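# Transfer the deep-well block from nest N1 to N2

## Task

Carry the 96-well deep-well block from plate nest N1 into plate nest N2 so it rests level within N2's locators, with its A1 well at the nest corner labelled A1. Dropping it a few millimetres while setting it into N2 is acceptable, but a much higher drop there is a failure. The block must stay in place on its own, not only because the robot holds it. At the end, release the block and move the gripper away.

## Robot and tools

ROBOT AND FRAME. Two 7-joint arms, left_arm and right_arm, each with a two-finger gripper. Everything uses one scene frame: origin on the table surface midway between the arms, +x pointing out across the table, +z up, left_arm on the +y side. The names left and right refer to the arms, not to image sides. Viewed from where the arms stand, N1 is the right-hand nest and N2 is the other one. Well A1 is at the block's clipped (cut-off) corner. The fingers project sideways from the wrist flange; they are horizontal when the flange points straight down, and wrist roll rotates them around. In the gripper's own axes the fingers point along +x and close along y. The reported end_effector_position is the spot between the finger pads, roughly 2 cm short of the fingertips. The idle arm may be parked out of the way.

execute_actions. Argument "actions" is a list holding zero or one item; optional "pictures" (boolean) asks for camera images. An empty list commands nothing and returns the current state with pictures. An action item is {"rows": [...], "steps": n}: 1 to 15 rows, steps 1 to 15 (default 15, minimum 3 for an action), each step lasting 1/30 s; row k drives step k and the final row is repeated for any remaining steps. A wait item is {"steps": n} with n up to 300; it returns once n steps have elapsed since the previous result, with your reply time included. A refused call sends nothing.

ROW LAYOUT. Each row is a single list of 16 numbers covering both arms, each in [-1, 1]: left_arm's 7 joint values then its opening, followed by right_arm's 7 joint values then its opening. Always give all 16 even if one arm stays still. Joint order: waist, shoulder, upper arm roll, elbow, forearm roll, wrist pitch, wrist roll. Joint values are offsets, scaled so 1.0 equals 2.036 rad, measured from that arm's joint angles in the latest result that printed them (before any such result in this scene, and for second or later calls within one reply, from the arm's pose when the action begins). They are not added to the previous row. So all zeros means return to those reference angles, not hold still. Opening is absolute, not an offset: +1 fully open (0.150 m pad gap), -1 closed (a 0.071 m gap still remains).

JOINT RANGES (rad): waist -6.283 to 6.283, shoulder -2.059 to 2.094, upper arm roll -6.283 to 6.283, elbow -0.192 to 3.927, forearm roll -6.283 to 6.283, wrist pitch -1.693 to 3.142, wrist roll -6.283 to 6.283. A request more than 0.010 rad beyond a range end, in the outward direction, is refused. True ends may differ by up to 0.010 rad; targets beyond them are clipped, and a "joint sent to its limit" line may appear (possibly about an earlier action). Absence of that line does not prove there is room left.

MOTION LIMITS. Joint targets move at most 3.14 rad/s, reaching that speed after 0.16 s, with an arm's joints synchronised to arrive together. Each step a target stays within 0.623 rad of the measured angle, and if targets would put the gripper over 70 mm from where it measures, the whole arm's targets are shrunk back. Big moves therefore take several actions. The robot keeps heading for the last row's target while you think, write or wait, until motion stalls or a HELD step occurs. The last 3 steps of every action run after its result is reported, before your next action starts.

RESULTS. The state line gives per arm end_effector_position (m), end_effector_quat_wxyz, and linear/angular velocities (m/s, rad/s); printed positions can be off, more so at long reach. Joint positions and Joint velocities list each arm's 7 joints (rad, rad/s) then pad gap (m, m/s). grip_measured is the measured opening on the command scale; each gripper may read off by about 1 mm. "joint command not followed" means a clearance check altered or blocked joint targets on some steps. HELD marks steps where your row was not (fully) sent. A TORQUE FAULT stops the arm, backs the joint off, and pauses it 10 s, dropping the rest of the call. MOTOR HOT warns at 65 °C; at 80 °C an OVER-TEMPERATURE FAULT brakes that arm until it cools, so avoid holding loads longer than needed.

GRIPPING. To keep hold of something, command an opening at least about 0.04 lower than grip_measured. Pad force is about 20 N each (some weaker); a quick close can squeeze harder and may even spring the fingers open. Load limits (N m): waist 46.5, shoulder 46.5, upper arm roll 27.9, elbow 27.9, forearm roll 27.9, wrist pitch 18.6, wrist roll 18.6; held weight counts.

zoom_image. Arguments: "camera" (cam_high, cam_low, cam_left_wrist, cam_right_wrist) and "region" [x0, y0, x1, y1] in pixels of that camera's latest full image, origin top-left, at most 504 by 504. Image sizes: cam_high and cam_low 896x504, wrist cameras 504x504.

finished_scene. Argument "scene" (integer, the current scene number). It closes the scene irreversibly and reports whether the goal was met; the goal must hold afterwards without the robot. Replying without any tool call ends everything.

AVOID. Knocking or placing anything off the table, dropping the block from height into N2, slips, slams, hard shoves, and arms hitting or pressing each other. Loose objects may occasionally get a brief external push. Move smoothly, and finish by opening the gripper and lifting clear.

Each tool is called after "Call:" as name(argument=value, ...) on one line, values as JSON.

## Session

Call:
execute_actions(actions=[])

Scene clock: 0.00 s of 8400.00 s.
left_arm: end_effector_position=(+0.2541, +0.2960, +0.2186) grip_measured=+1.00 end_effector_quat_wxyz=(+0.964, +0.023, +0.157, -0.214) end_effector_velocity=(+0.001, -0.000, +0.001) end_effector_angular_velocity=(-0.001, -0.003, +0.000) | right_arm: end_effector_position=(+0.5588, +0.0869, +0.2080) grip_measured=+1.00 end_effector_quat_wxyz=(+0.612, -0.628, -0.189, +0.442) end_effector_velocity=(+0.000, -0.000, -0.000) end_effector_angular_velocity=(-0.001, +0.001, +0.001)
Joint positions: left_arm=[-0.185 -0.858  0.038  0.289  0.047  1.466  0.119  0.15 ] | right_arm=[ 0.743  0.527  0.053  1.376 -1.47   1.512  0.386  0.15 ]
Joint velocities: left_arm=[-0.    -0.001  0.001  0.001  0.    -0.001  0.     0.   ] | right_arm=[-0.001  0.     0.     0.    -0.001 -0.001 -0.001  0.   ]

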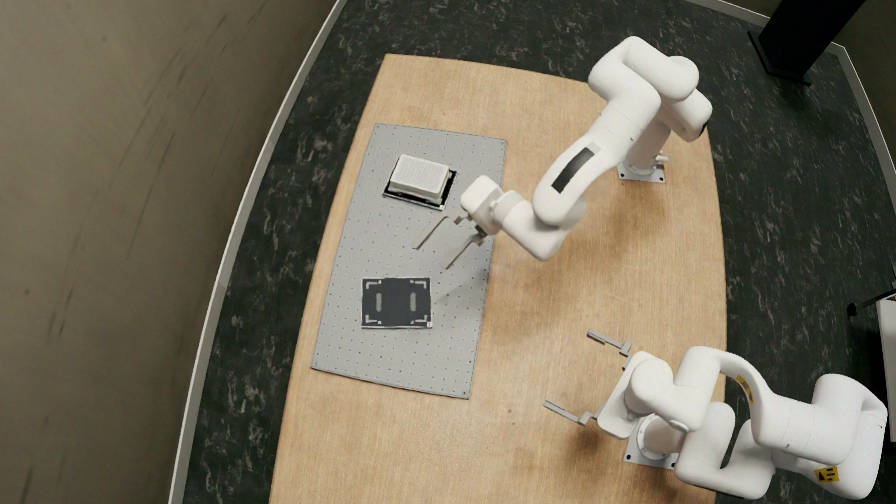

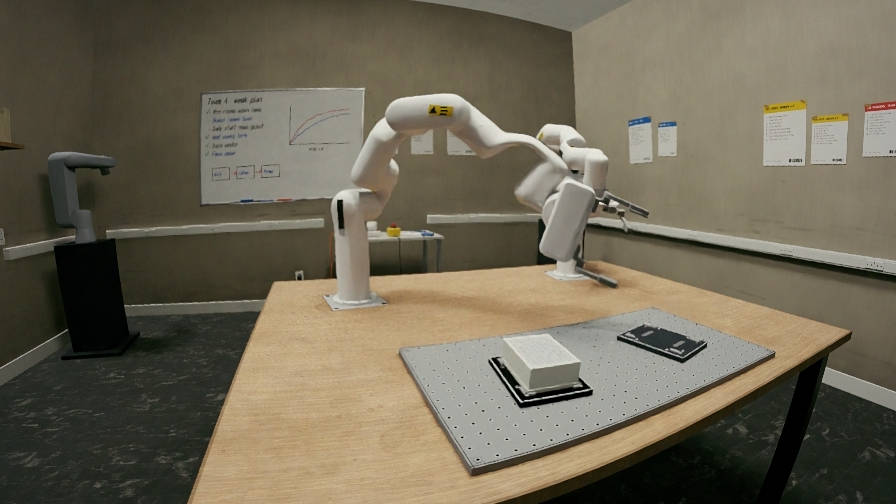

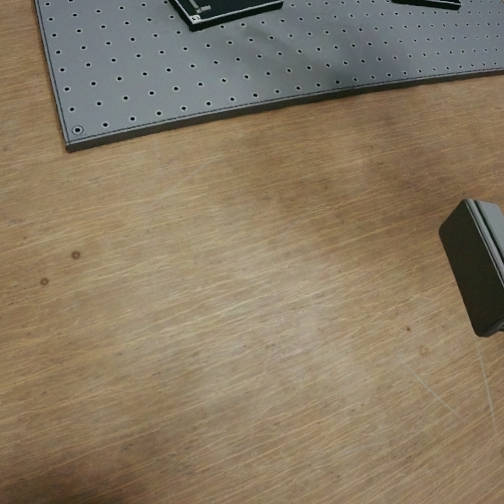

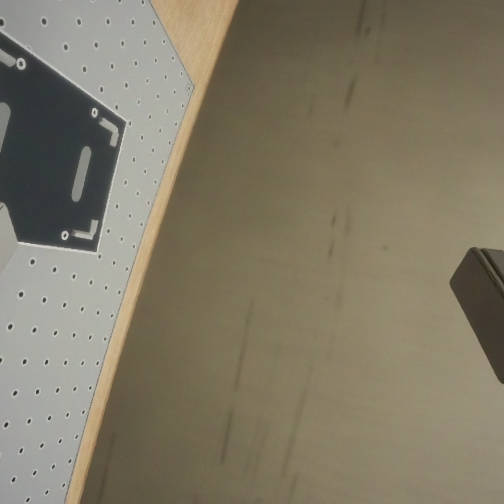

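Call:
zoom_image(camera="cam_high", region=[378, 147, 462, 217])

Call:
zoom_image(camera="cam_high", region=[355, 268, 439, 338])

Call:
zoom_image(camera="cam_high", region=[305, 315, 389, 385])

Call:
zoom_image(camera="cam_high", region=[360, 115, 444, 185])

Region (378, 147, 462, 217) of cam_high's 896x504 image, scaled by 6.000, with more detail than that image has.

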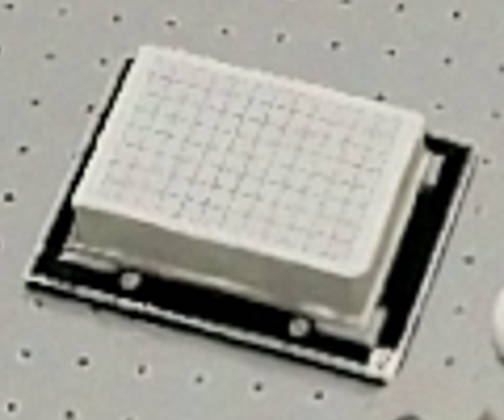

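Region (355, 268, 439, 338) of cam_high's 896x504 image, scaled by 6.000, with more detail than that image has.

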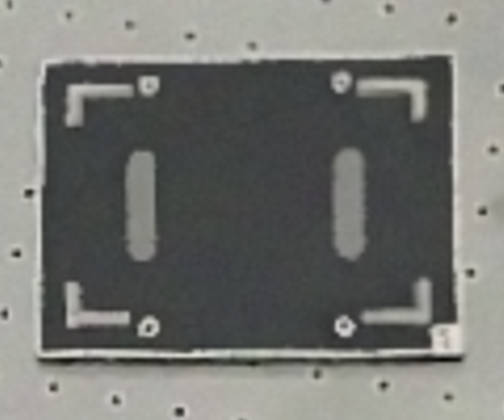

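Region (305, 315, 389, 385) of cam_high's 896x504 image, scaled by 6.000, with more detail than that image has.

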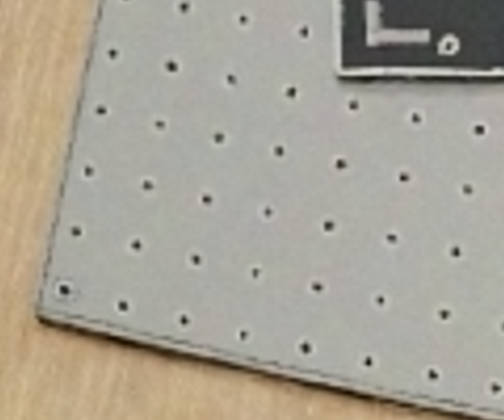

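Region (360, 115, 444, 185) of cam_high's 896x504 image, scaled by 6.000, with more detail than that image has.

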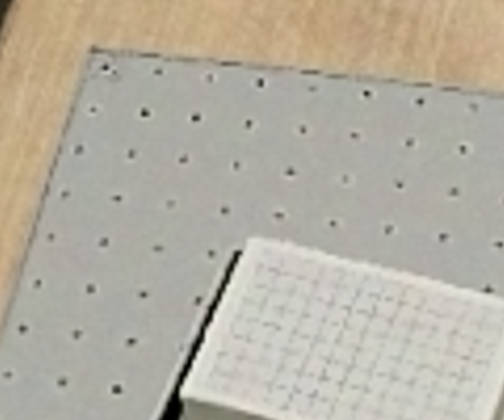

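Call:
execute_actions(actions=[{"rows": [[0,0,0,0,0,0,0,1,-0.1964,-0.0441,-0.026,-0.1208,0.722,-0.4024,0.1196,0.1]], "steps": 15}])

Call:
execute_actions(actions=[{"steps": 8}])

Scene clock: 1.23 s of 8400.00 s.
left_arm: end_effector_position=(+0.2541, +0.2960, +0.2186) grip_measured=+1.00 end_effector_quat_wxyz=(+0.964, +0.023, +0.157, -0.214) end_effector_velocity=(-0.000, +0.000, -0.001) end_effector_angular_velocity=(+0.001, +0.002, +0.000) | right_arm: end_effector_position=(+0.6139, -0.0351, +0.1573) grip_measured=+0.10 end_effector_quat_wxyz=(+0.878, -0.339, -0.094, +0.326) end_effector_velocity=(+0.183, -0.385, -0.007) end_effector_angular_velocity=(+2.511, +0.691, -2.014)
Joint positions: left_arm=[-0.185 -0.858  0.038  0.289  0.047  1.466  0.119  0.15 ] | right_arm=[ 0.475  0.467  0.016  1.211 -0.913  0.996  0.548  0.114]
Joint velocities: left_arm=[-0.    -0.     0.    -0.002  0.     0.    -0.     0.   ] | right_arm=[-0.712 -0.156 -0.112 -0.429  2.33  -1.555  0.42   0.   ]
Steps of this call (steps 1 to 25: nothing new was sent; steps 26 to 37: the first 12 steps of this action). Readings (joint positions):
26: left_arm=[-0.185 -0.858 0.038 0.289 0.047 1.466 0.119] | right_arm=[0.743 0.526 0.053 1.376 -1.470 1.512 0.386]
27: left_arm=[-0.185 -0.858 0.038 0.289 0.047 1.466 0.119] | right_arm=[0.740 0.525 0.054 1.374 -1.462 1.503 0.390]
29: left_arm=[-0.185 -0.858 0.038 0.289 0.047 1.466 0.119] | right_arm=[0.706 0.516 0.055 1.352 -1.402 1.441 0.414]
33: left_arm=[-0.185 -0.858 0.038 0.289 0.047 1.466 0.119] | right_arm=[0.586 0.492 0.030 1.280 -1.200 1.241 0.481]
37: the state above

Scene clock: 1.50 s of 8400.00 s.
left_arm: end_effector_position=(+0.2541, +0.2960, +0.2186) grip_measured=+1.00 end_effector_quat_wxyz=(+0.964, +0.023, +0.157, -0.214) end_effector_velocity=(+0.000, -0.000, +0.001) end_effector_angular_velocity=(-0.001, -0.002, -0.000) | right_arm: end_effector_position=(+0.6454, -0.1306, +0.1555) grip_measured=+0.10 end_effector_quat_wxyz=(+0.996, -0.072, -0.023, +0.036) end_effector_velocity=(+0.045, -0.341, -0.047) end_effector_angular_velocity=(+1.682, +0.433, -2.210)
Joint positions: left_arm=[-0.185 -0.858  0.038  0.289  0.047  1.466  0.119  0.15 ] | right_arm=[ 0.366  0.441  0.004  1.144 -0.225  0.742  0.616  0.114]
Joint velocities: left_arm=[-0.    -0.     0.     0.002  0.     0.     0.     0.   ] | right_arm=[-0.233 -0.054 -0.026 -0.147  2.471 -0.547  0.148 -0.   ]
Kept back: nothing.
Steps of this call (steps 1 to 3: the last 3 steps of your previous action; steps 4 to 8: the robot went on to your last target). Readings (joint positions):
1: left_arm=[-0.185 -0.858 0.038 0.289 0.047 1.466 0.119] | right_arm=[0.453 0.462 0.013 1.198 -0.834 0.947 0.561]
2: left_arm=[-0.185 -0.858 0.038 0.289 0.047 1.466 0.119] | right_arm=[0.434 0.458 0.010 1.186 -0.753 0.905 0.573]
4: left_arm=[-0.185 -0.858 0.038 0.289 0.047 1.466 0.119] | right_arm=[0.404 0.451 0.007 1.168 -0.584 0.836 0.591]
8: the state above

Call:
execute_actions(actions=[{"rows": [[0,0,0,0,0,0,0,1,-0.0112,0.002,-0.002,-0.0071,0.1105,-0.028,0.0067,0.1],[0,0,0,0,0,0,0,1,-0.0112,0.008,-0.002,-0.0072,0.1105,-0.034,0.0067,0.1],[0,0,0,0,0,0,0,1,-0.0112,0.016,-0.002,-0.0073,0.1105,-0.042,0.0067,0.1],[0,0,0,0,0,0,0,1,-0.0112,0.025,-0.002,-0.0073,0.1105,-0.051,0.0067,0.1],[0,0,0,0,0,0,0,1,-0.0112,0.034,-0.002,-0.0073,0.1105,-0.060,0.0067,0.1],[0,0,0,0,0,0,0,1,-0.0112,0.043,-0.002,-0.0073,0.1105,-0.069,0.0067,0.1],[0,0,0,0,0,0,0,1,-0.0112,0.051,-0.002,-0.0073,0.1105,-0.077,0.0067,0.1],[0,0,0,0,0,0,0,1,-0.0112,0.056,-0.002,-0.0073,0.1105,-0.082,0.0067,0.1],[0,0,0,0,0,0,0,1,-0.0112,0.058,-0.002,-0.0073,0.1105,-0.0844,0.0067,0.1]], "steps": 15}], pictures=true)

Scene clock: 2.10 s of 8400.00 s.
left_arm: end_effector_position=(+0.2541, +0.2960, +0.2186) grip_measured=+1.00 end_effector_quat_wxyz=(+0.964, +0.023, +0.157, -0.214) end_effector_velocity=(+0.000, -0.000, +0.000) end_effector_angular_velocity=(-0.000, -0.000, -0.001) | right_arm: end_effector_position=(+0.6460, -0.1659, +0.0913) grip_measured=+0.10 end_effector_quat_wxyz=(+0.998, -0.003, +0.004, -0.068) end_effector_velocity=(+0.007, +0.002, -0.019) end_effector_angular_velocity=(+0.020, -0.035, -0.004)
Joint positions: left_arm=[-0.185 -0.858  0.038  0.289  0.047  1.466  0.119  0.15 ] | right_arm=[ 0.343  0.56  -0.     1.125  0.     0.576  0.63   0.114]
Joint velocities: left_arm=[ 0.    -0.001  0.     0.     0.     0.001  0.001  0.   ] | right_arm=[-0.001  0.067 -0.     0.012  0.002 -0.095  0.001 -0.   ]
Steps of this call (steps 1 to 6: the robot went on to your last target; steps 7 to 18: the first 12 steps of this action). Readings (joint positions):
7: left_arm=[-0.185 -0.858 0.038 0.289 0.047 1.466 0.119] | right_arm=[0.345 0.437 0.001 1.131 -0.006 0.694 0.629]
8: left_arm=[-0.185 -0.858 0.038 0.289 0.047 1.466 0.119] | right_arm=[0.345 0.439 0.001 1.131 -0.004 0.691 0.629]
10: left_arm=[-0.185 -0.858 0.038 0.289 0.047 1.466 0.119] | right_arm=[0.344 0.453 0.001 1.132 -0.002 0.675 0.630]
14: left_arm=[-0.185 -0.858 0.038 0.289 0.047 1.466 0.119] | right_arm=[0.343 0.517 -0.000 1.129 -0.000 0.615 0.630]
18: the state above

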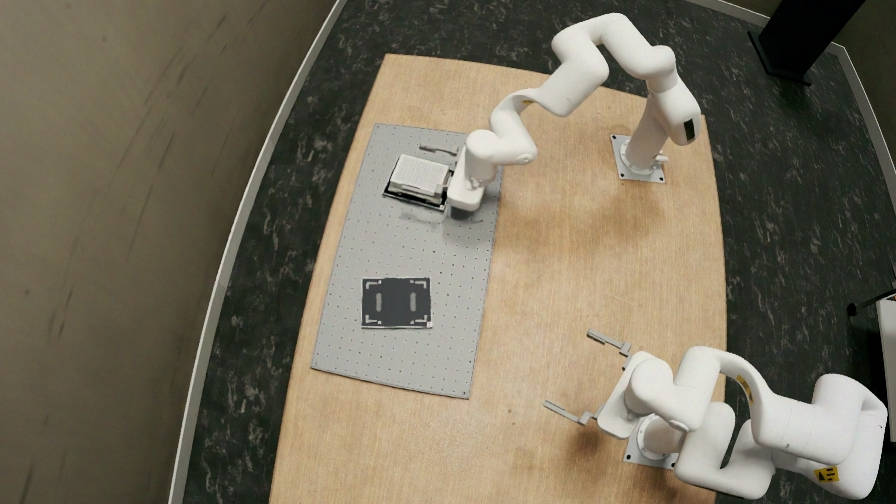

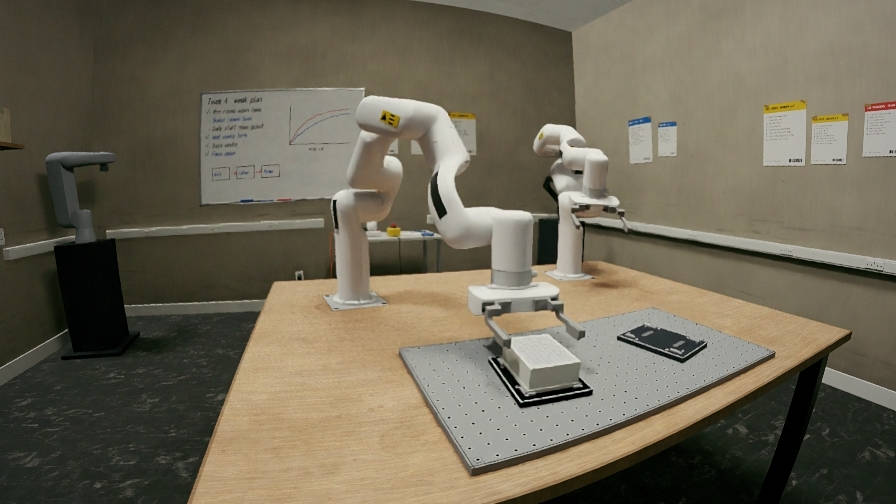

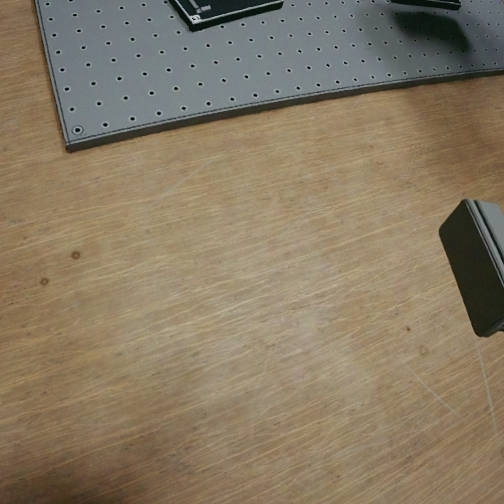

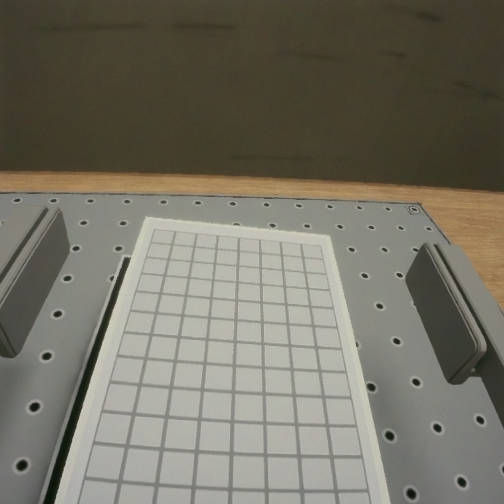

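Call:
execute_actions(actions=[{"rows": [[0,0,0,0,0,0,0,1,0,0.003,0,0.0024,0,-0.006,0,0.1],[0,0,0,0,0,0,0,1,0,0.009,0,0.0031,0,-0.011,0,0.1],[0,0,0,0,0,0,0,1,0,0.016,0,0.004,0,-0.017,0,0.1],[0,0,0,0,0,0,0,1,0,0.023,0,0.0052,0,-0.0228,0,0.1],[0,0,0,0,0,0,0,1,0,0.030,0,0.0065,0,-0.0285,0,0.1],[0,0,0,0,0,0,0,1,0,0.037,0,0.008,0,-0.034,0,0.1],[0,0,0,0,0,0,0,1,0,0.043,0,0.0094,0,-0.0387,0,0.1],[0,0,0,0,0,0,0,1,0,0.048,0,0.0107,0,-0.0425,0,0.1],[0,0,0,0,0,0,0,1,0,0.0512,0,0.0116,0,-0.045,0,0.0],[0,0,0,0,0,0,0,1,0,0.0528,0,0.012,0,-0.0462,0,-0.1],[0,0,0,0,0,0,0,1,0,0.0528,0,0.012,0,-0.0462,0,-0.2],[0,0,0,0,0,0,0,1,0,0.0528,0,0.012,0,-0.0462,0,-0.3],[0,0,0,0,0,0,0,1,0,0.0528,0,0.012,0,-0.0462,0,-0.4],[0,0,0,0,0,0,0,1,0,0.0528,0,0.012,0,-0.0462,0,-0.5],[0,0,0,0,0,0,0,1,0,0.0528,0,0.012,0,-0.0462,0,-0.55]], "steps": 15}])

Scene clock: 2.73 s of 8400.00 s.
left_arm: end_effector_position=(+0.2541, +0.2960, +0.2186) grip_measured=+1.00 end_effector_quat_wxyz=(+0.964, +0.023, +0.157, -0.214) end_effector_velocity=(-0.000, +0.000, -0.001) end_effector_angular_velocity=(+0.000, +0.001, +0.001) | right_arm: end_effector_position=(+0.6470, -0.1653, +0.0502) grip_measured=-0.22 end_effector_quat_wxyz=(+0.998, -0.001, +0.002, -0.068) end_effector_velocity=(+0.001, +0.000, -0.039) end_effector_angular_velocity=(+0.002, -0.005, +0.001)
Joint positions: left_arm=[-0.185 -0.858  0.038  0.289  0.047  1.466  0.119  0.15 ] | right_arm=[0.343 0.664 0.    1.146 0.    0.487 0.63  0.102]
Joint velocities: left_arm=[ 0.    -0.     0.    -0.001 -0.     0.001 -0.     0.   ] | right_arm=[ 0.     0.103 -0.     0.027 -0.    -0.081 -0.001 -0.117]
Steps of this call (steps 1 to 3: the last 3 steps of your previous action; steps 4 to 7: the robot went on to your last target; steps 8 to 19: the first 12 steps of this action). Readings (joint positions):
8: left_arm=[-0.185 -0.858 0.038 0.289 0.047 1.466 0.119] | right_arm=[0.343 0.559 -0.000 1.130 0.000 0.570 0.630]
9: left_arm=[-0.185 -0.858 0.038 0.289 0.047 1.466 0.119] | right_arm=[0.343 0.560 -0.000 1.130 0.000 0.568 0.630]
11: left_arm=[-0.185 -0.858 0.038 0.289 0.047 1.466 0.119] | right_arm=[0.343 0.573 -0.000 1.133 0.000 0.555 0.630]
15: left_arm=[-0.185 -0.858 0.038 0.289 0.047 1.466 0.119] | right_arm=[0.343 0.626 0.000 1.140 0.000 0.515 0.630]
19: the state above

Call:
execute_actions(actions=[{"rows": [[0,0,0,0,0,0,0,1,0,0.0017,0,0.0017,0,-0.0025,0,-0.59],[0,0,0,0,0,0,0,1,0,0.0017,0,0.0017,0,-0.0025,0,-0.62],[0,0,0,0,0,0,0,1,0,0.0017,0,0.0017,0,-0.0025,0,-0.65],[0,0,0,0,0,0,0,1,0,0.0017,0,0.0017,0,-0.0025,0,-0.68],[0,0,0,0,0,0,0,1,0,0.0017,0,0.0017,0,-0.0025,0,-0.71],[0,0,0,0,0,0,0,1,0,0.0017,0,0.0017,0,-0.0025,0,-0.74],[0,0,0,0,0,0,0,1,0,0.0017,0,0.0017,0,-0.0025,0,-0.76]], "steps": 13}], pictures=true)

Scene clock: 3.17 s of 8400.00 s.
left_arm: end_effector_position=(+0.2541, +0.2960, +0.2186) grip_measured=+1.00 end_effector_quat_wxyz=(+0.964, +0.023, +0.157, -0.214) end_effector_velocity=(-0.000, -0.000, +0.000) end_effector_angular_velocity=(+0.000, -0.000, -0.000) | right_arm: end_effector_position=(+0.6490, -0.1653, +0.0512) grip_measured=-0.69 end_effector_quat_wxyz=(+0.998, +0.000, -0.001, -0.069) end_effector_velocity=(+0.000, +0.001, +0.000) end_effector_angular_velocity=(+0.001, -0.001, +0.002)
Joint positions: left_arm=[-0.185 -0.858  0.038  0.289  0.047  1.466  0.119  0.15 ] | right_arm=[ 0.343  0.667 -0.001  1.15   0.     0.482  0.63   0.083]
Joint velocities: left_arm=[-0.    -0.001 -0.    -0.     0.    -0.    -0.     0.   ] | right_arm=[ 0.     0.     0.001 -0.    -0.001 -0.002 -0.001  0.   ]
Steps of this call (steps 1 to 3: the last 3 steps of your previous action; steps 4 to 13: the first 10 steps of this action). Readings (joint positions):
4: left_arm=[-0.185 -0.858 0.038 0.289 0.047 1.466 0.119] | right_arm=[0.343 0.666 0.001 1.150 -0.000 0.483 0.630]
5: left_arm=[-0.185 -0.858 0.038 0.289 0.047 1.466 0.119] | right_arm=[0.344 0.666 0.001 1.151 0.000 0.482 0.630]
7: left_arm=[-0.185 -0.858 0.038 0.289 0.047 1.466 0.119] | right_arm=[0.343 0.666 -0.000 1.150 0.000 0.482 0.630]
11: left_arm=[-0.185 -0.858 0.038 0.289 0.047 1.466 0.119] | right_arm=[0.343 0.667 -0.001 1.150 0.000 0.482 0.630]
13: the state above

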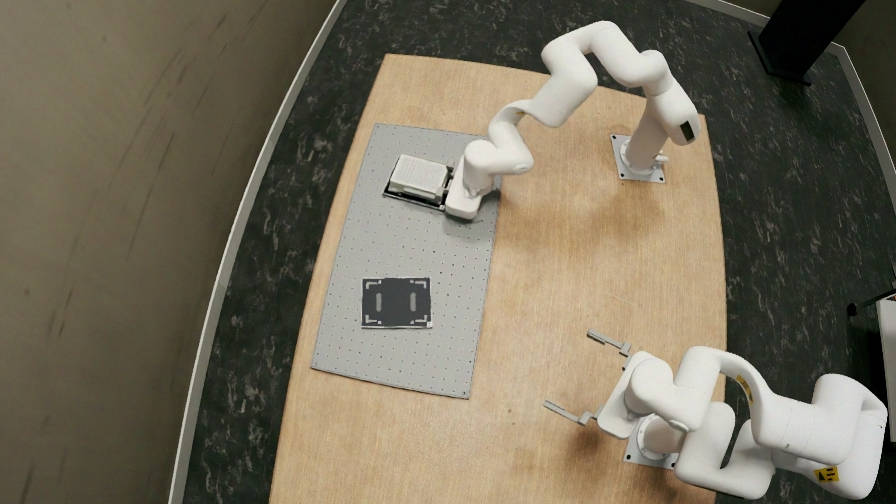

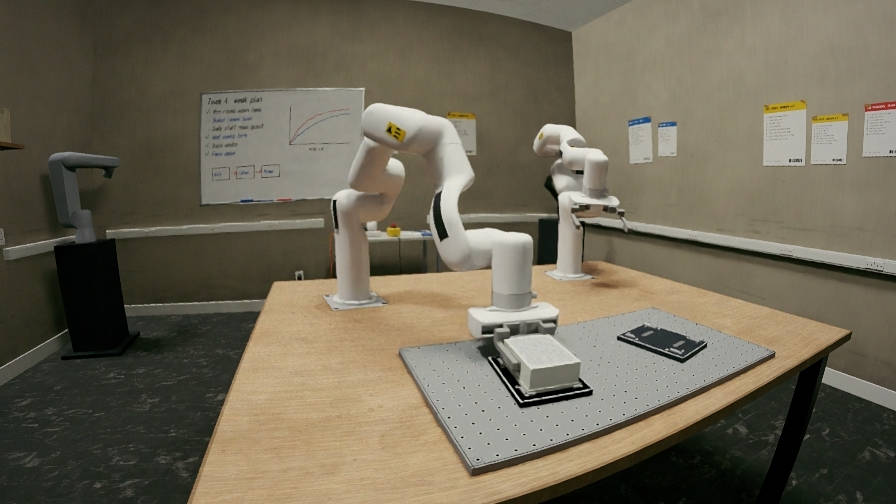

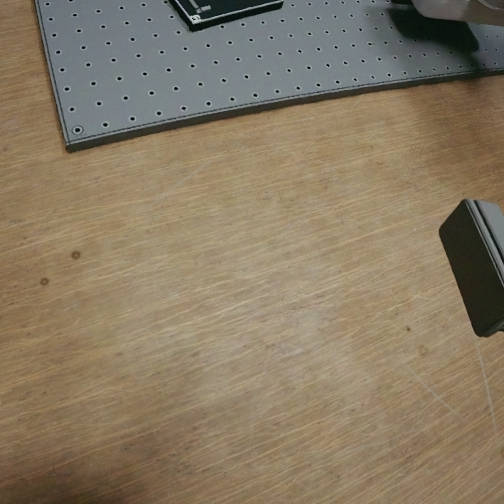

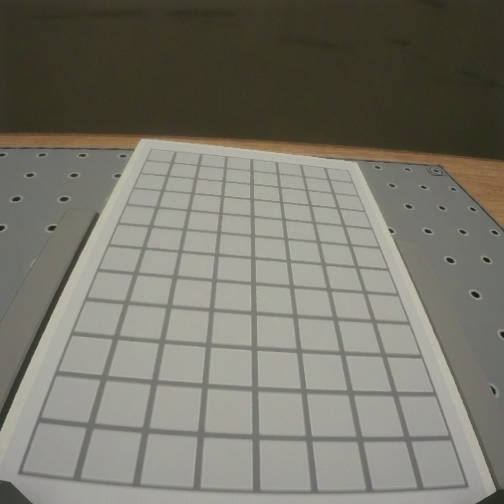

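Call:
execute_actions(actions=[{"rows": [[0,0,0,0,0,0,0,1,0,-0.0015,0,-0.0005,0,0.0011,0,-0.76],[0,0,0,0,0,0,0,1,0,-0.0045,0,-0.0013,0,0.0033,0,-0.76],[0,0,0,0,0,0,0,1,0,-0.0085,0,-0.0023,0,0.0063,0,-0.76],[0,0,0,0,0,0,0,1,0,-0.013,0,-0.0034,0,0.0097,0,-0.76],[0,0,0,0,0,0,0,1,0,-0.018,0,-0.0045,0,0.0136,0,-0.76],[0,0,0,0,0,0,0,1,0,-0.023,0,-0.0056,0,0.0175,0,-0.76],[0,0,0,0,0,0,0,1,0,-0.0275,0,-0.0065,0,0.0211,0,-0.76],[0,0,0,0,0,0,0,1,0,-0.031,0,-0.0072,0,0.024,0,-0.76],[0,0,0,0,0,0,0,1,0,-0.0338,0,-0.0077,0,0.0263,0,-0.76],[0,0,0,0,0,0,0,1,0.0005,-0.0345,0,-0.0064,0,0.0286,0,-0.76],[0,0,0,0,0,0,0,1,0.0021,-0.0321,0,-0.0019,0,0.0307,0.0001,-0.76],[0,0,0,0,0,0,0,1,0.0052,-0.0273,0,0.007,0,0.0348,0.0003,-0.76],[0,0,0,0,0,0,0,1,0.0104,-0.0193,0,0.0219,0,0.0417,0.0006,-0.76],[0,0,0,0,0,0,0,1,0.0173,-0.0086,0,0.0418,0,0.0509,0.001,-0.76],[0,0,0,0,0,0,0,1,0.026,0.0048,0,0.0666,0,0.0623,0.0014,-0.76]], "steps": 15}])

Scene clock: 3.93 s of 8400.00 s.
left_arm: end_effector_position=(+0.2541, +0.2960, +0.2186) grip_measured=+1.00 end_effector_quat_wxyz=(+0.964, +0.023, +0.157, -0.214) end_effector_velocity=(-0.000, +0.000, +0.000) end_effector_angular_velocity=(-0.000, -0.001, +0.000) | right_arm: end_effector_position=(+0.6497, -0.1633, +0.0793) grip_measured=-0.70 end_effector_quat_wxyz=(+0.998, +0.001, -0.001, -0.067) end_effector_velocity=(+0.031, +0.031, +0.042) end_effector_angular_velocity=(-0.007, -0.013, +0.017)
Joint positions: left_arm=[-0.185 -0.858  0.038  0.289  0.047  1.466  0.119  0.15 ] | right_arm=[ 0.345  0.601 -0.001  1.141  0.     0.537  0.63   0.083]
Joint velocities: left_arm=[ 0.    -0.001  0.    -0.001  0.    -0.    -0.     0.   ] | right_arm=[ 0.044 -0.003 -0.023  0.157  0.002  0.151  0.006  0.   ]
Steps of this call (steps 1 to 3: the last 3 steps of your previous action; steps 4 to 11: the robot went on to your last target; steps 12 to 23: the first 12 steps of this action). Readings (joint positions):
12: left_arm=[-0.185 -0.858 0.038 0.289 0.047 1.466 0.119] | right_arm=[0.343 0.667 -0.001 1.150 0.000 0.482 0.630]
13: left_arm=[-0.185 -0.858 0.038 0.289 0.047 1.466 0.119] | right_arm=[0.343 0.666 -0.001 1.150 0.000 0.483 0.630]
15: left_arm=[-0.185 -0.858 0.038 0.289 0.047 1.466 0.119] | right_arm=[0.343 0.660 -0.000 1.147 0.000 0.489 0.630]
19: left_arm=[-0.185 -0.858 0.038 0.289 0.047 1.466 0.119] | right_arm=[0.344 0.627 0.001 1.139 -0.000 0.514 0.630]
23: the state above

Call:
execute_actions(actions=[{"rows": [[0,0,0,0,0,0,0,1,0.0284,0.0425,0.0005,0.0811,0,0.0399,0.0016,-0.76],[0,0,0,0,0,0,0,1,0.0354,0.0532,0.0005,0.1009,0,0.0491,0.002,-0.76],[0,0,0,0,0,0,0,1,0.044,0.0666,0.0005,0.1258,0,0.0606,0.0025,-0.76],[0,0,0,0,0,0,0,1,0.0544,0.0826,0.0005,0.1556,0,0.0743,0.0031,-0.76],[0,0,0,0,0,0,0,1,0.0665,0.1013,0.0005,0.1904,0,0.0904,0.0037,-0.76],[0,0,0,0,0,0,0,1,0.0786,0.12,0.0005,0.2251,0,0.1065,0.0044,-0.76],[0,0,0,0,0,0,0,1,0.0907,0.1387,0.0005,0.2599,0,0.1225,0.0051,-0.76],[0,0,0,0,0,0,0,1,0.1029,0.1574,0.0005,0.2947,0,0.1386,0.0058,-0.76],[0,0,0,0,0,0,0,1,0.115,0.1761,0.0005,0.3295,0,0.1547,0.0064,-0.76],[0,0,0,0,0,0,0,1,0.1271,0.1948,0.0005,0.3642,0,0.1707,0.0071,-0.76],[0,0,0,0,0,0,0,1,0.1392,0.2135,0.0005,0.399,0,0.1868,0.0078,-0.76],[0,0,0,0,0,0,0,1,0.1496,0.2296,0.0005,0.4288,0,0.2006,0.0084,-0.76],[0,0,0,0,0,0,0,1,0.1583,0.2429,0.0005,0.4537,0,0.212,0.0088,-0.76],[0,0,0,0,0,0,0,1,0.1669,0.2563,0.0005,0.4785,0,0.2235,0.0093,-0.76],[0,0,0,0,0,0,0,1,0.1721,0.2643,0.0005,0.4934,0,0.2304,0.0096,-0.76]], "steps": 15}])

Call:
execute_actions(actions=[{"steps": 10}])

Scene clock: 4.60 s of 8400.00 s.
left_arm: end_effector_position=(+0.2541, +0.2960, +0.2186) grip_measured=+1.00 end_effector_quat_wxyz=(+0.964, +0.023, +0.157, -0.214) end_effector_velocity=(-0.000, +0.000, -0.000) end_effector_angular_velocity=(+0.001, +0.000, -0.000) | right_arm: end_effector_position=(+0.6775, +0.0164, +0.0793) grip_measured=-0.70 end_effector_quat_wxyz=(+1.000, +0.001, -0.000, +0.023) end_effector_velocity=(-0.020, +0.466, -0.007) end_effector_angular_velocity=(-0.010, -0.002, +0.473)
Joint positions: left_arm=[-0.185 -0.858  0.038  0.289  0.047  1.466  0.119  0.15 ] | right_arm=[0.535 0.891 0.002 1.685 0.    0.793 0.641 0.083]
Joint velocities: left_arm=[ 0.    -0.    -0.001 -0.     0.     0.    -0.     0.   ] | right_arm=[ 0.509  0.799 -0.012  1.474 -0.001  0.68   0.029  0.   ]
Steps of this call (steps 1 to 3: the last 3 steps of your previous action; steps 4 to 8: the robot went on to your last target; steps 9 to 20: the first 12 steps of this action). Readings (joint positions):
9: left_arm=[-0.185 -0.858 0.038 0.289 0.047 1.466 0.119] | right_arm=[0.398 0.676 0.004 1.284 -0.000 0.607 0.633]
10: left_arm=[-0.185 -0.858 0.038 0.289 0.047 1.466 0.119] | right_arm=[0.399 0.679 0.002 1.290 0.000 0.611 0.633]
12: left_arm=[-0.185 -0.858 0.038 0.289 0.047 1.466 0.119] | right_arm=[0.408 0.699 -0.003 1.326 0.000 0.630 0.634]
16: left_arm=[-0.185 -0.858 0.038 0.289 0.047 1.466 0.119] | right_arm=[0.466 0.788 -0.002 1.494 0.000 0.705 0.637]
20: the state above

Scene clock: 4.93 s of 8400.00 s.
left_arm: end_effector_position=(+0.2541, +0.2960, +0.2186) grip_measured=+1.00 end_effector_quat_wxyz=(+0.964, +0.023, +0.157, -0.214) end_effector_velocity=(-0.000, -0.000, +0.000) end_effector_angular_velocity=(-0.000, -0.000, -0.001) | right_arm: end_effector_position=(+0.6422, +0.1548, +0.0767) grip_measured=-0.70 end_effector_quat_wxyz=(+0.995, +0.002, +0.002, +0.099) end_effector_velocity=(-0.090, +0.141, -0.017) end_effector_angular_velocity=(-0.002, +0.043, +0.185)
Joint positions: left_arm=[-0.185 -0.858  0.038  0.289  0.047  1.466  0.119  0.15 ] | right_arm=[0.694 1.13  0.005 2.127 0.    0.997 0.649 0.083]
Joint velocities: left_arm=[-0.    -0.001  0.     0.    -0.     0.     0.     0.   ] | right_arm=[0.178 0.203 0.033 0.355 0.    0.181 0.006 0.   ]
Kept back: nothing.
Steps of this call (steps 1 to 3: the last 3 steps of your previous action; steps 4 to 10: the robot went on to your last target). Readings (joint positions):
1: left_arm=[-0.185 -0.858 0.038 0.289 0.047 1.466 0.119] | right_arm=[0.552 0.918 0.001 1.735 0.000 0.816 0.642]
2: left_arm=[-0.185 -0.858 0.038 0.289 0.047 1.466 0.119] | right_arm=[0.570 0.945 0.001 1.785 0.000 0.839 0.642]
4: left_arm=[-0.185 -0.858 0.038 0.289 0.047 1.466 0.119] | right_arm=[0.604 0.998 0.001 1.885 0.000 0.885 0.644]
8: left_arm=[-0.185 -0.858 0.038 0.289 0.047 1.466 0.119] | right_arm=[0.673 1.103 0.002 2.078 0.000 0.974 0.648]
10: the state above

Call:
execute_actions(actions=[{"rows": [[0,0,0,0,0,0,0,1,0.0007,0.0055,-0.0025,0.0094,0,0.0039,0.0002,-0.76],[0,0,0,0,0,0,0,1,0.0007,0.0075,-0.0025,0.0102,0,0.0027,0.0002,-0.76],[0,0,0,0,0,0,0,1,0.0007,0.010,-0.0025,0.0113,0,0.0013,0.0002,-0.76],[0,0,0,0,0,0,0,1,0.0007,0.0125,-0.0025,0.0123,0,-0.0002,0.0002,-0.76],[0,0,0,0,0,0,0,1,0.0007,0.015,-0.0025,0.0134,0,-0.0016,0.0002,-0.76],[0,0,0,0,0,0,0,1,0.0007,0.017,-0.0025,0.0142,0,-0.0028,0.0002,-0.76],[0,0,0,0,0,0,0,1,0.0007,0.0182,-0.0025,0.0147,0,-0.0035,0.0002,-0.76],[0,0,0,0,0,0,0,1,0.0007,0.0187,-0.0025,0.0149,0,-0.0038,0.0002,-0.76]], "steps": 15}])

Call:
execute_actions(actions=[{"steps": 5}], pictures=true)

Call:
zoom_image(camera="cam_high", region=[355, 268, 439, 338])

Call:
zoom_image(camera="cam_low", region=[612, 295, 712, 365])

Scene clock: 5.60 s of 8400.00 s.
left_arm: end_effector_position=(+0.2541, +0.2960, +0.2186) grip_measured=+1.00 end_effector_quat_wxyz=(+0.964, +0.023, +0.157, -0.214) end_effector_velocity=(-0.000, +0.000, -0.000) end_effector_angular_velocity=(+0.000, +0.000, -0.000) | right_arm: end_effector_position=(+0.6441, +0.1544, +0.0620) grip_measured=-0.70 end_effector_quat_wxyz=(+0.995, -0.001, +0.001, +0.098) end_effector_velocity=(+0.004, +0.008, +0.019) end_effector_angular_velocity=(+0.029, -0.025, +0.004)
Joint positions: left_arm=[-0.185 -0.858  0.038  0.289  0.047  1.466  0.119  0.15 ] | right_arm=[ 0.695  1.169 -0.001  2.156  0.     0.99   0.649  0.083]
Joint velocities: left_arm=[-0.    -0.001 -0.    -0.001 -0.    -0.    -0.     0.   ] | right_arm=[ 0.002 -0.008  0.001  0.021 -0.    -0.01  -0.001 -0.   ]
Steps of this call (steps 1 to 8: the robot went on to your last target; steps 9 to 20: the first 12 steps of this action). Readings (joint positions):
9: left_arm=[-0.185 -0.858 0.038 0.289 0.047 1.466 0.119] | right_arm=[0.692 1.138 -0.001 2.145 0.000 1.006 0.650]
10: left_arm=[-0.185 -0.858 0.038 0.289 0.047 1.466 0.119] | right_arm=[0.693 1.139 -0.001 2.145 0.000 1.006 0.650]
12: left_arm=[-0.185 -0.858 0.038 0.289 0.047 1.466 0.119] | right_arm=[0.695 1.144 -0.000 2.148 0.000 1.002 0.649]
16: left_arm=[-0.185 -0.858 0.038 0.289 0.047 1.466 0.119] | right_arm=[0.695 1.162 -0.001 2.154 0.000 0.993 0.649]
20: the state above

Scene clock: 5.77 s of 8400.00 s.
left_arm: end_effector_position=(+0.2541, +0.2960, +0.2186) grip_measured=+1.00 end_effector_quat_wxyz=(+0.964, +0.023, +0.157, -0.214) end_effector_velocity=(+0.000, +0.000, +0.000) end_effector_angular_velocity=(-0.001, -0.000, +0.001) | right_arm: end_effector_position=(+0.6447, +0.1553, +0.0647) grip_measured=-0.70 end_effector_quat_wxyz=(+0.995, +0.000, -0.001, +0.098) end_effector_velocity=(-0.001, +0.000, -0.001) end_effector_angular_velocity=(-0.002, +0.002, +0.002)
Joint positions: left_arm=[-0.185 -0.858  0.038  0.289  0.047  1.466  0.119  0.15 ] | right_arm=[ 0.695  1.167 -0.     2.158  0.     0.989  0.649  0.083]
Joint velocities: left_arm=[ 0. -0.  0.  0. -0. -0. -0.  0.] | right_arm=[ 0.001  0.    -0.    -0.002  0.001  0.    -0.001  0.   ]
Kept back: nothing.
Steps of this call (steps 1 to 3: the last 3 steps of your previous action; steps 4 to 5: the robot went on to your last target). Readings (joint positions):
1: left_arm=[-0.185 -0.858 0.038 0.289 0.047 1.466 0.119] | right_arm=[0.695 1.169 -0.000 2.156 0.000 0.989 0.649]
2: left_arm=[-0.185 -0.858 0.038 0.289 0.047 1.466 0.119] | right_arm=[0.695 1.168 -0.000 2.157 0.000 0.989 0.649]
4: left_arm=[-0.185 -0.858 0.038 0.289 0.047 1.466 0.119] | right_arm=[0.695 1.167 -0.000 2.158 0.000 0.989 0.649]
5: the state above

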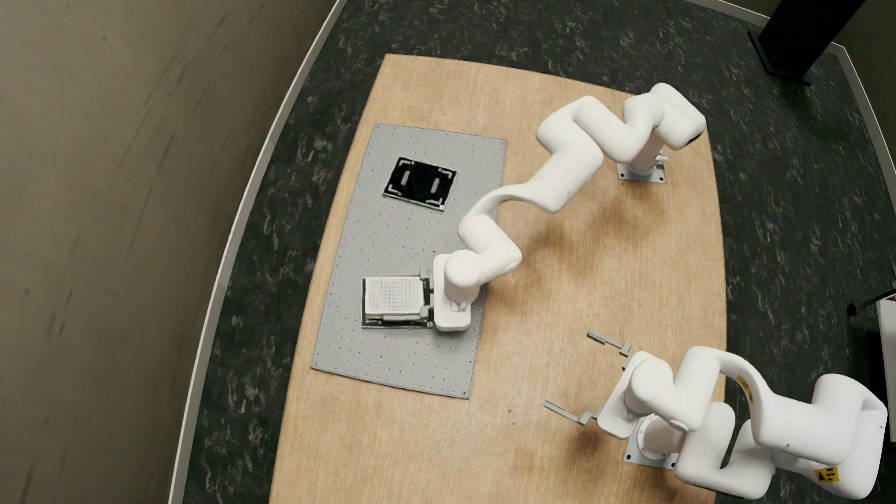

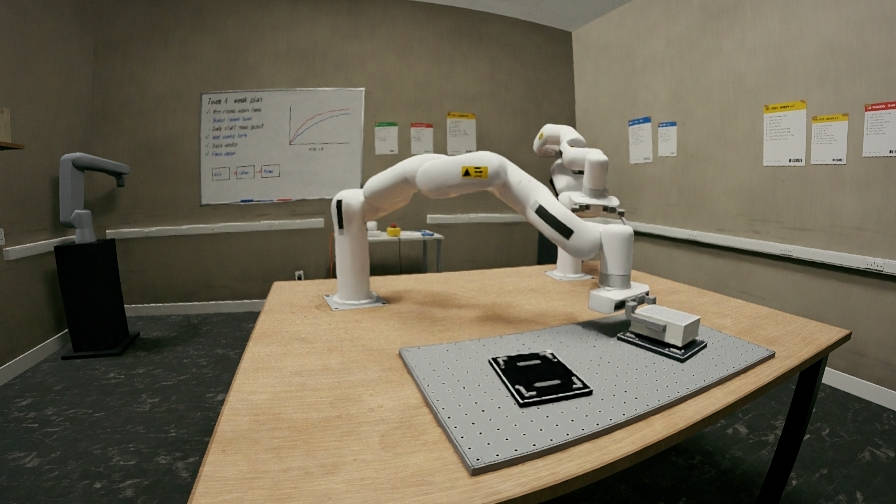

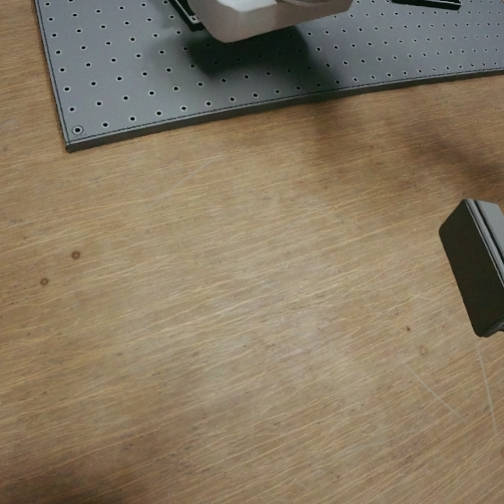

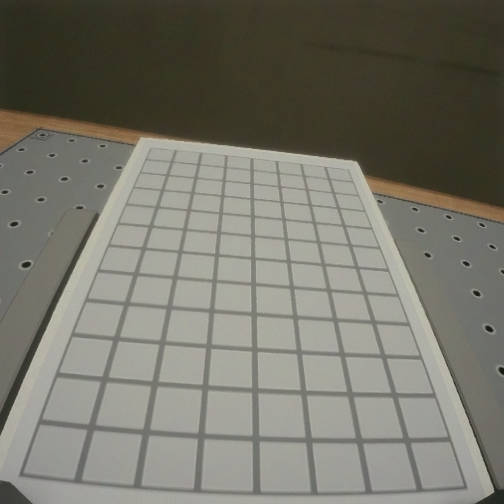

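Region (355, 268, 439, 338) of cam_high's 896x504 image, scaled by 6.000, with more detail than that image has.

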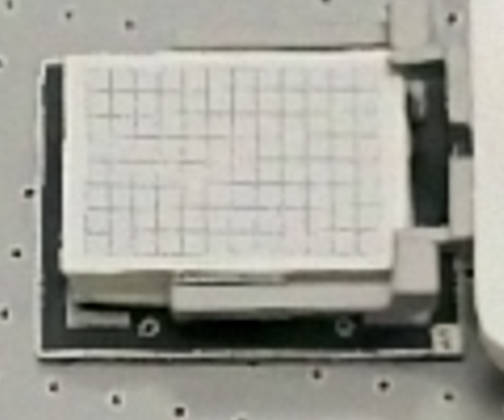

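Region (612, 295, 712, 365) of cam_low's 896x504 image, scaled by 5.040, with more detail than that image has; it fills the top 353 rows of this view, and the rest is white.

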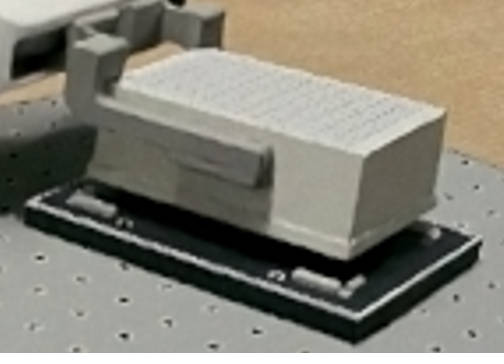

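Call:
execute_actions(actions=[{"rows": [[0,0,0,0,0,0,0,1,0.0005,0,0,-0.0015,0,-0.0006,0.0005,-0.76],[0,0,0,0,0,0,0,1,0.0008,0,0,-0.0024,0,-0.0013,0.0008,-0.76],[0,0,0,0,0,0,0,1,0.0008,0.001,0,-0.0019,0,-0.0019,0.0008,-0.76],[0,0,0,0,0,0,0,1,0.0008,0.0022,0,-0.0013,0,-0.0025,0.0008,-0.76],[0,0,0,0,0,0,0,1,0.0008,0.0034,0,-0.0007,0,-0.0031,0.0008,-0.76],[0,0,0,0,0,0,0,1,0.0008,0.0046,0,-0.0001,0,-0.0037,0.0008,-0.76],[0,0,0,0,0,0,0,1,0.0008,0.0058,0,0.0005,0,-0.0043,0.0008,-0.76],[0,0,0,0,0,0,0,1,0.0008,0.007,0,0.0011,0,-0.0049,0.0008,-0.76],[0,0,0,0,0,0,0,1,0.0008,0.0081,0,0.0016,0,-0.0055,0.0008,-0.76],[0,0,0,0,0,0,0,1,0.0008,0.009,0,0.0021,0,-0.0059,0.0008,-0.76],[0,0,0,0,0,0,0,1,0.0008,0.0097,0,0.0024,0,-0.0063,0.0008,-0.76],[0,0,0,0,0,0,0,1,0.0008,0.0102,0,0.0027,0,-0.0065,0.0008,-0.76],[0,0,0,0,0,0,0,1,0.0008,0.0105,0,0.0028,0,-0.0067,0.0008,-0.76]], "steps": 15}])

Call:
execute_actions(actions=[{"steps": 8}], pictures=true)

Call:
zoom_image(camera="cam_high", region=[355, 268, 439, 338])

Call:
zoom_image(camera="cam_low", region=[612, 295, 712, 365])

Scene clock: 6.67 s of 8400.00 s.
left_arm: end_effector_position=(+0.2541, +0.2960, +0.2186) grip_measured=+1.00 end_effector_quat_wxyz=(+0.964, +0.023, +0.157, -0.214) end_effector_velocity=(+0.000, -0.000, +0.000) end_effector_angular_velocity=(-0.001, -0.000, -0.001) | right_arm: end_effector_position=(+0.6432, +0.1552, +0.0542) grip_measured=-0.70 end_effector_quat_wxyz=(+0.995, -0.001, +0.000, +0.098) end_effector_velocity=(+0.004, -0.001, -0.019) end_effector_angular_velocity=(+0.007, -0.011, -0.004)
Joint positions: left_arm=[-0.185 -0.858  0.038  0.289  0.047  1.466  0.119  0.15 ] | right_arm=[ 0.697  1.185 -0.001  2.161  0.     0.977  0.651  0.083]
Joint velocities: left_arm=[-0.    -0.     0.     0.001 -0.     0.     0.001  0.   ] | right_arm=[-0.002  0.052 -0.004  0.031  0.    -0.034  0.    -0.   ]
Steps of this call (steps 1 to 15: the robot went on to your last target; steps 16 to 27: the first 12 steps of this action). Readings (joint positions):
16: left_arm=[-0.185 -0.858 0.038 0.289 0.047 1.466 0.119] | right_arm=[0.695 1.168 -0.000 2.157 0.000 0.989 0.649]
17: left_arm=[-0.185 -0.858 0.038 0.289 0.047 1.466 0.119] | right_arm=[0.695 1.168 -0.001 2.156 0.000 0.988 0.650]
19: left_arm=[-0.185 -0.858 0.038 0.289 0.047 1.466 0.119] | right_arm=[0.696 1.168 -0.001 2.155 0.000 0.987 0.651]
23: left_arm=[-0.185 -0.858 0.038 0.289 0.047 1.466 0.119] | right_arm=[0.697 1.176 -0.000 2.157 0.000 0.982 0.651]
27: the state above

Scene clock: 6.93 s of 8400.00 s.
left_arm: end_effector_position=(+0.2541, +0.2960, +0.2186) grip_measured=+1.00 end_effector_quat_wxyz=(+0.964, +0.023, +0.157, -0.214) end_effector_velocity=(-0.000, -0.000, +0.000) end_effector_angular_velocity=(+0.000, -0.000, -0.001) | right_arm: end_effector_position=(+0.6436, +0.1553, +0.0533) grip_measured=-0.70 end_effector_quat_wxyz=(+0.995, -0.000, -0.000, +0.098) end_effector_velocity=(-0.000, +0.000, -0.000) end_effector_angular_velocity=(+0.001, +0.001, -0.001)
Joint positions: left_arm=[-0.185 -0.858  0.038  0.289  0.047  1.466  0.119  0.15 ] | right_arm=[ 0.696  1.188 -0.001  2.164  0.     0.975  0.651  0.083]
Joint velocities: left_arm=[ 0.    -0.001 -0.    -0.    -0.     0.     0.     0.   ] | right_arm=[ 0.     0.     0.001 -0.     0.001 -0.     0.001  0.   ]
Kept back: nothing.
Steps of this call (steps 1 to 3: the last 3 steps of your previous action; steps 4 to 8: the robot went on to your last target). Readings (joint positions):
1: left_arm=[-0.185 -0.858 0.038 0.289 0.047 1.466 0.119] | right_arm=[0.696 1.186 -0.001 2.162 0.000 0.976 0.651]
2: left_arm=[-0.185 -0.858 0.038 0.289 0.047 1.466 0.119] | right_arm=[0.696 1.187 -0.001 2.163 0.000 0.976 0.651]
4: left_arm=[-0.185 -0.858 0.038 0.289 0.047 1.466 0.119] | right_arm=[0.696 1.188 -0.001 2.164 0.000 0.975 0.651]
8: the state above

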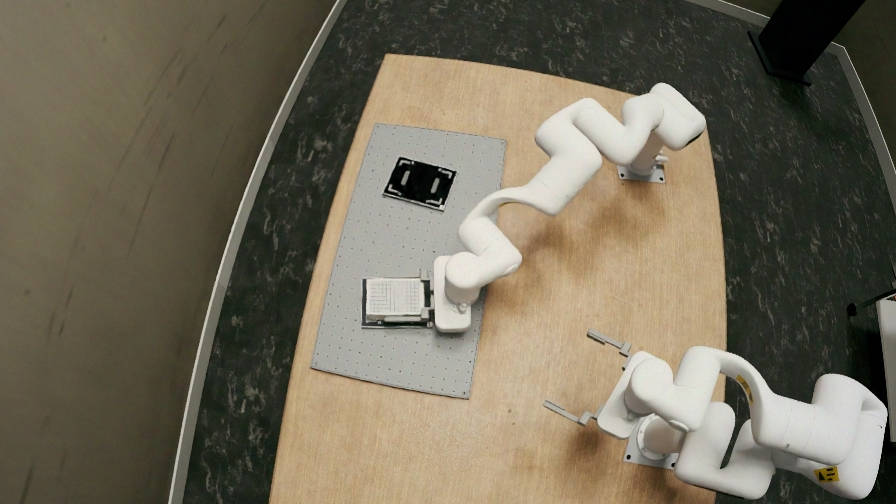

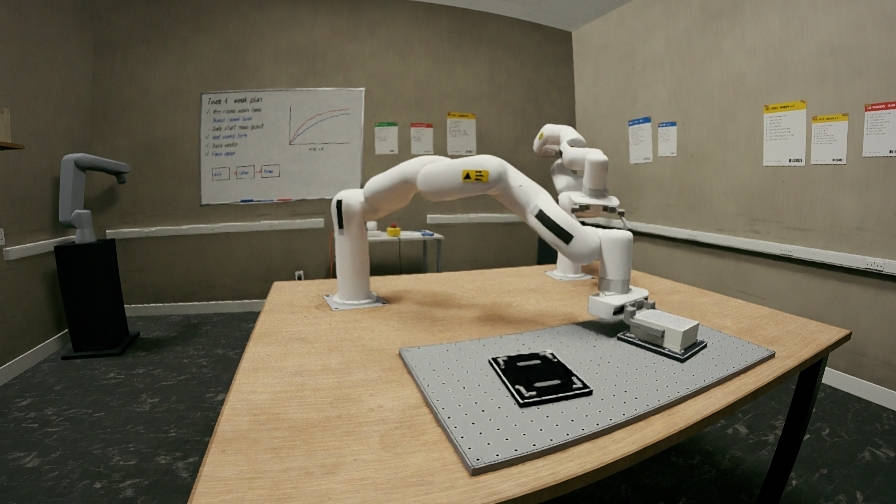

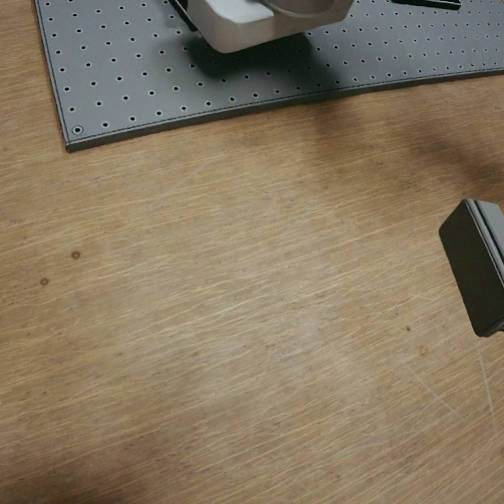

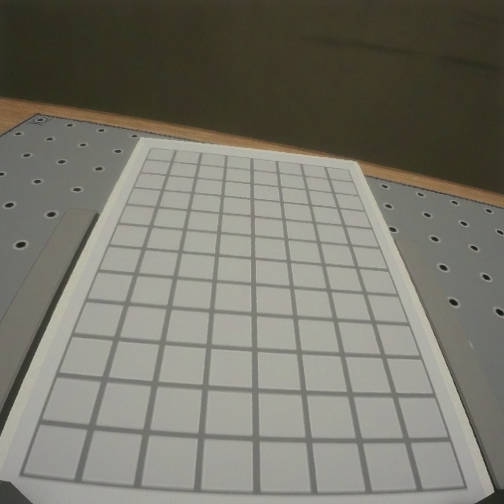

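Region (355, 268, 439, 338) of cam_high's 896x504 image, scaled by 6.000, with more detail than that image has.

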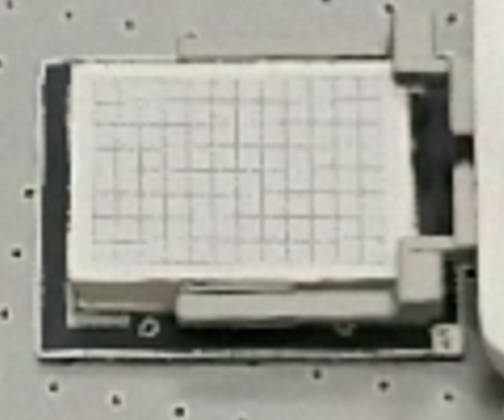

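Region (612, 295, 712, 365) of cam_low's 896x504 image, scaled by 5.040, with more detail than that image has; it fills the top 353 rows of this view, and the rest is white.

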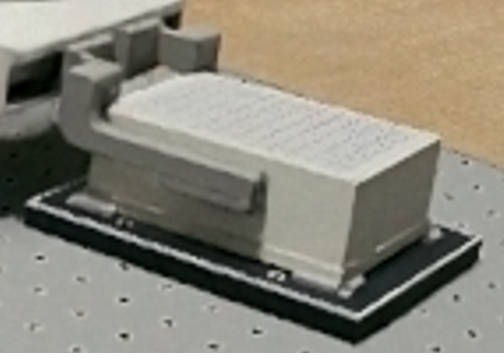

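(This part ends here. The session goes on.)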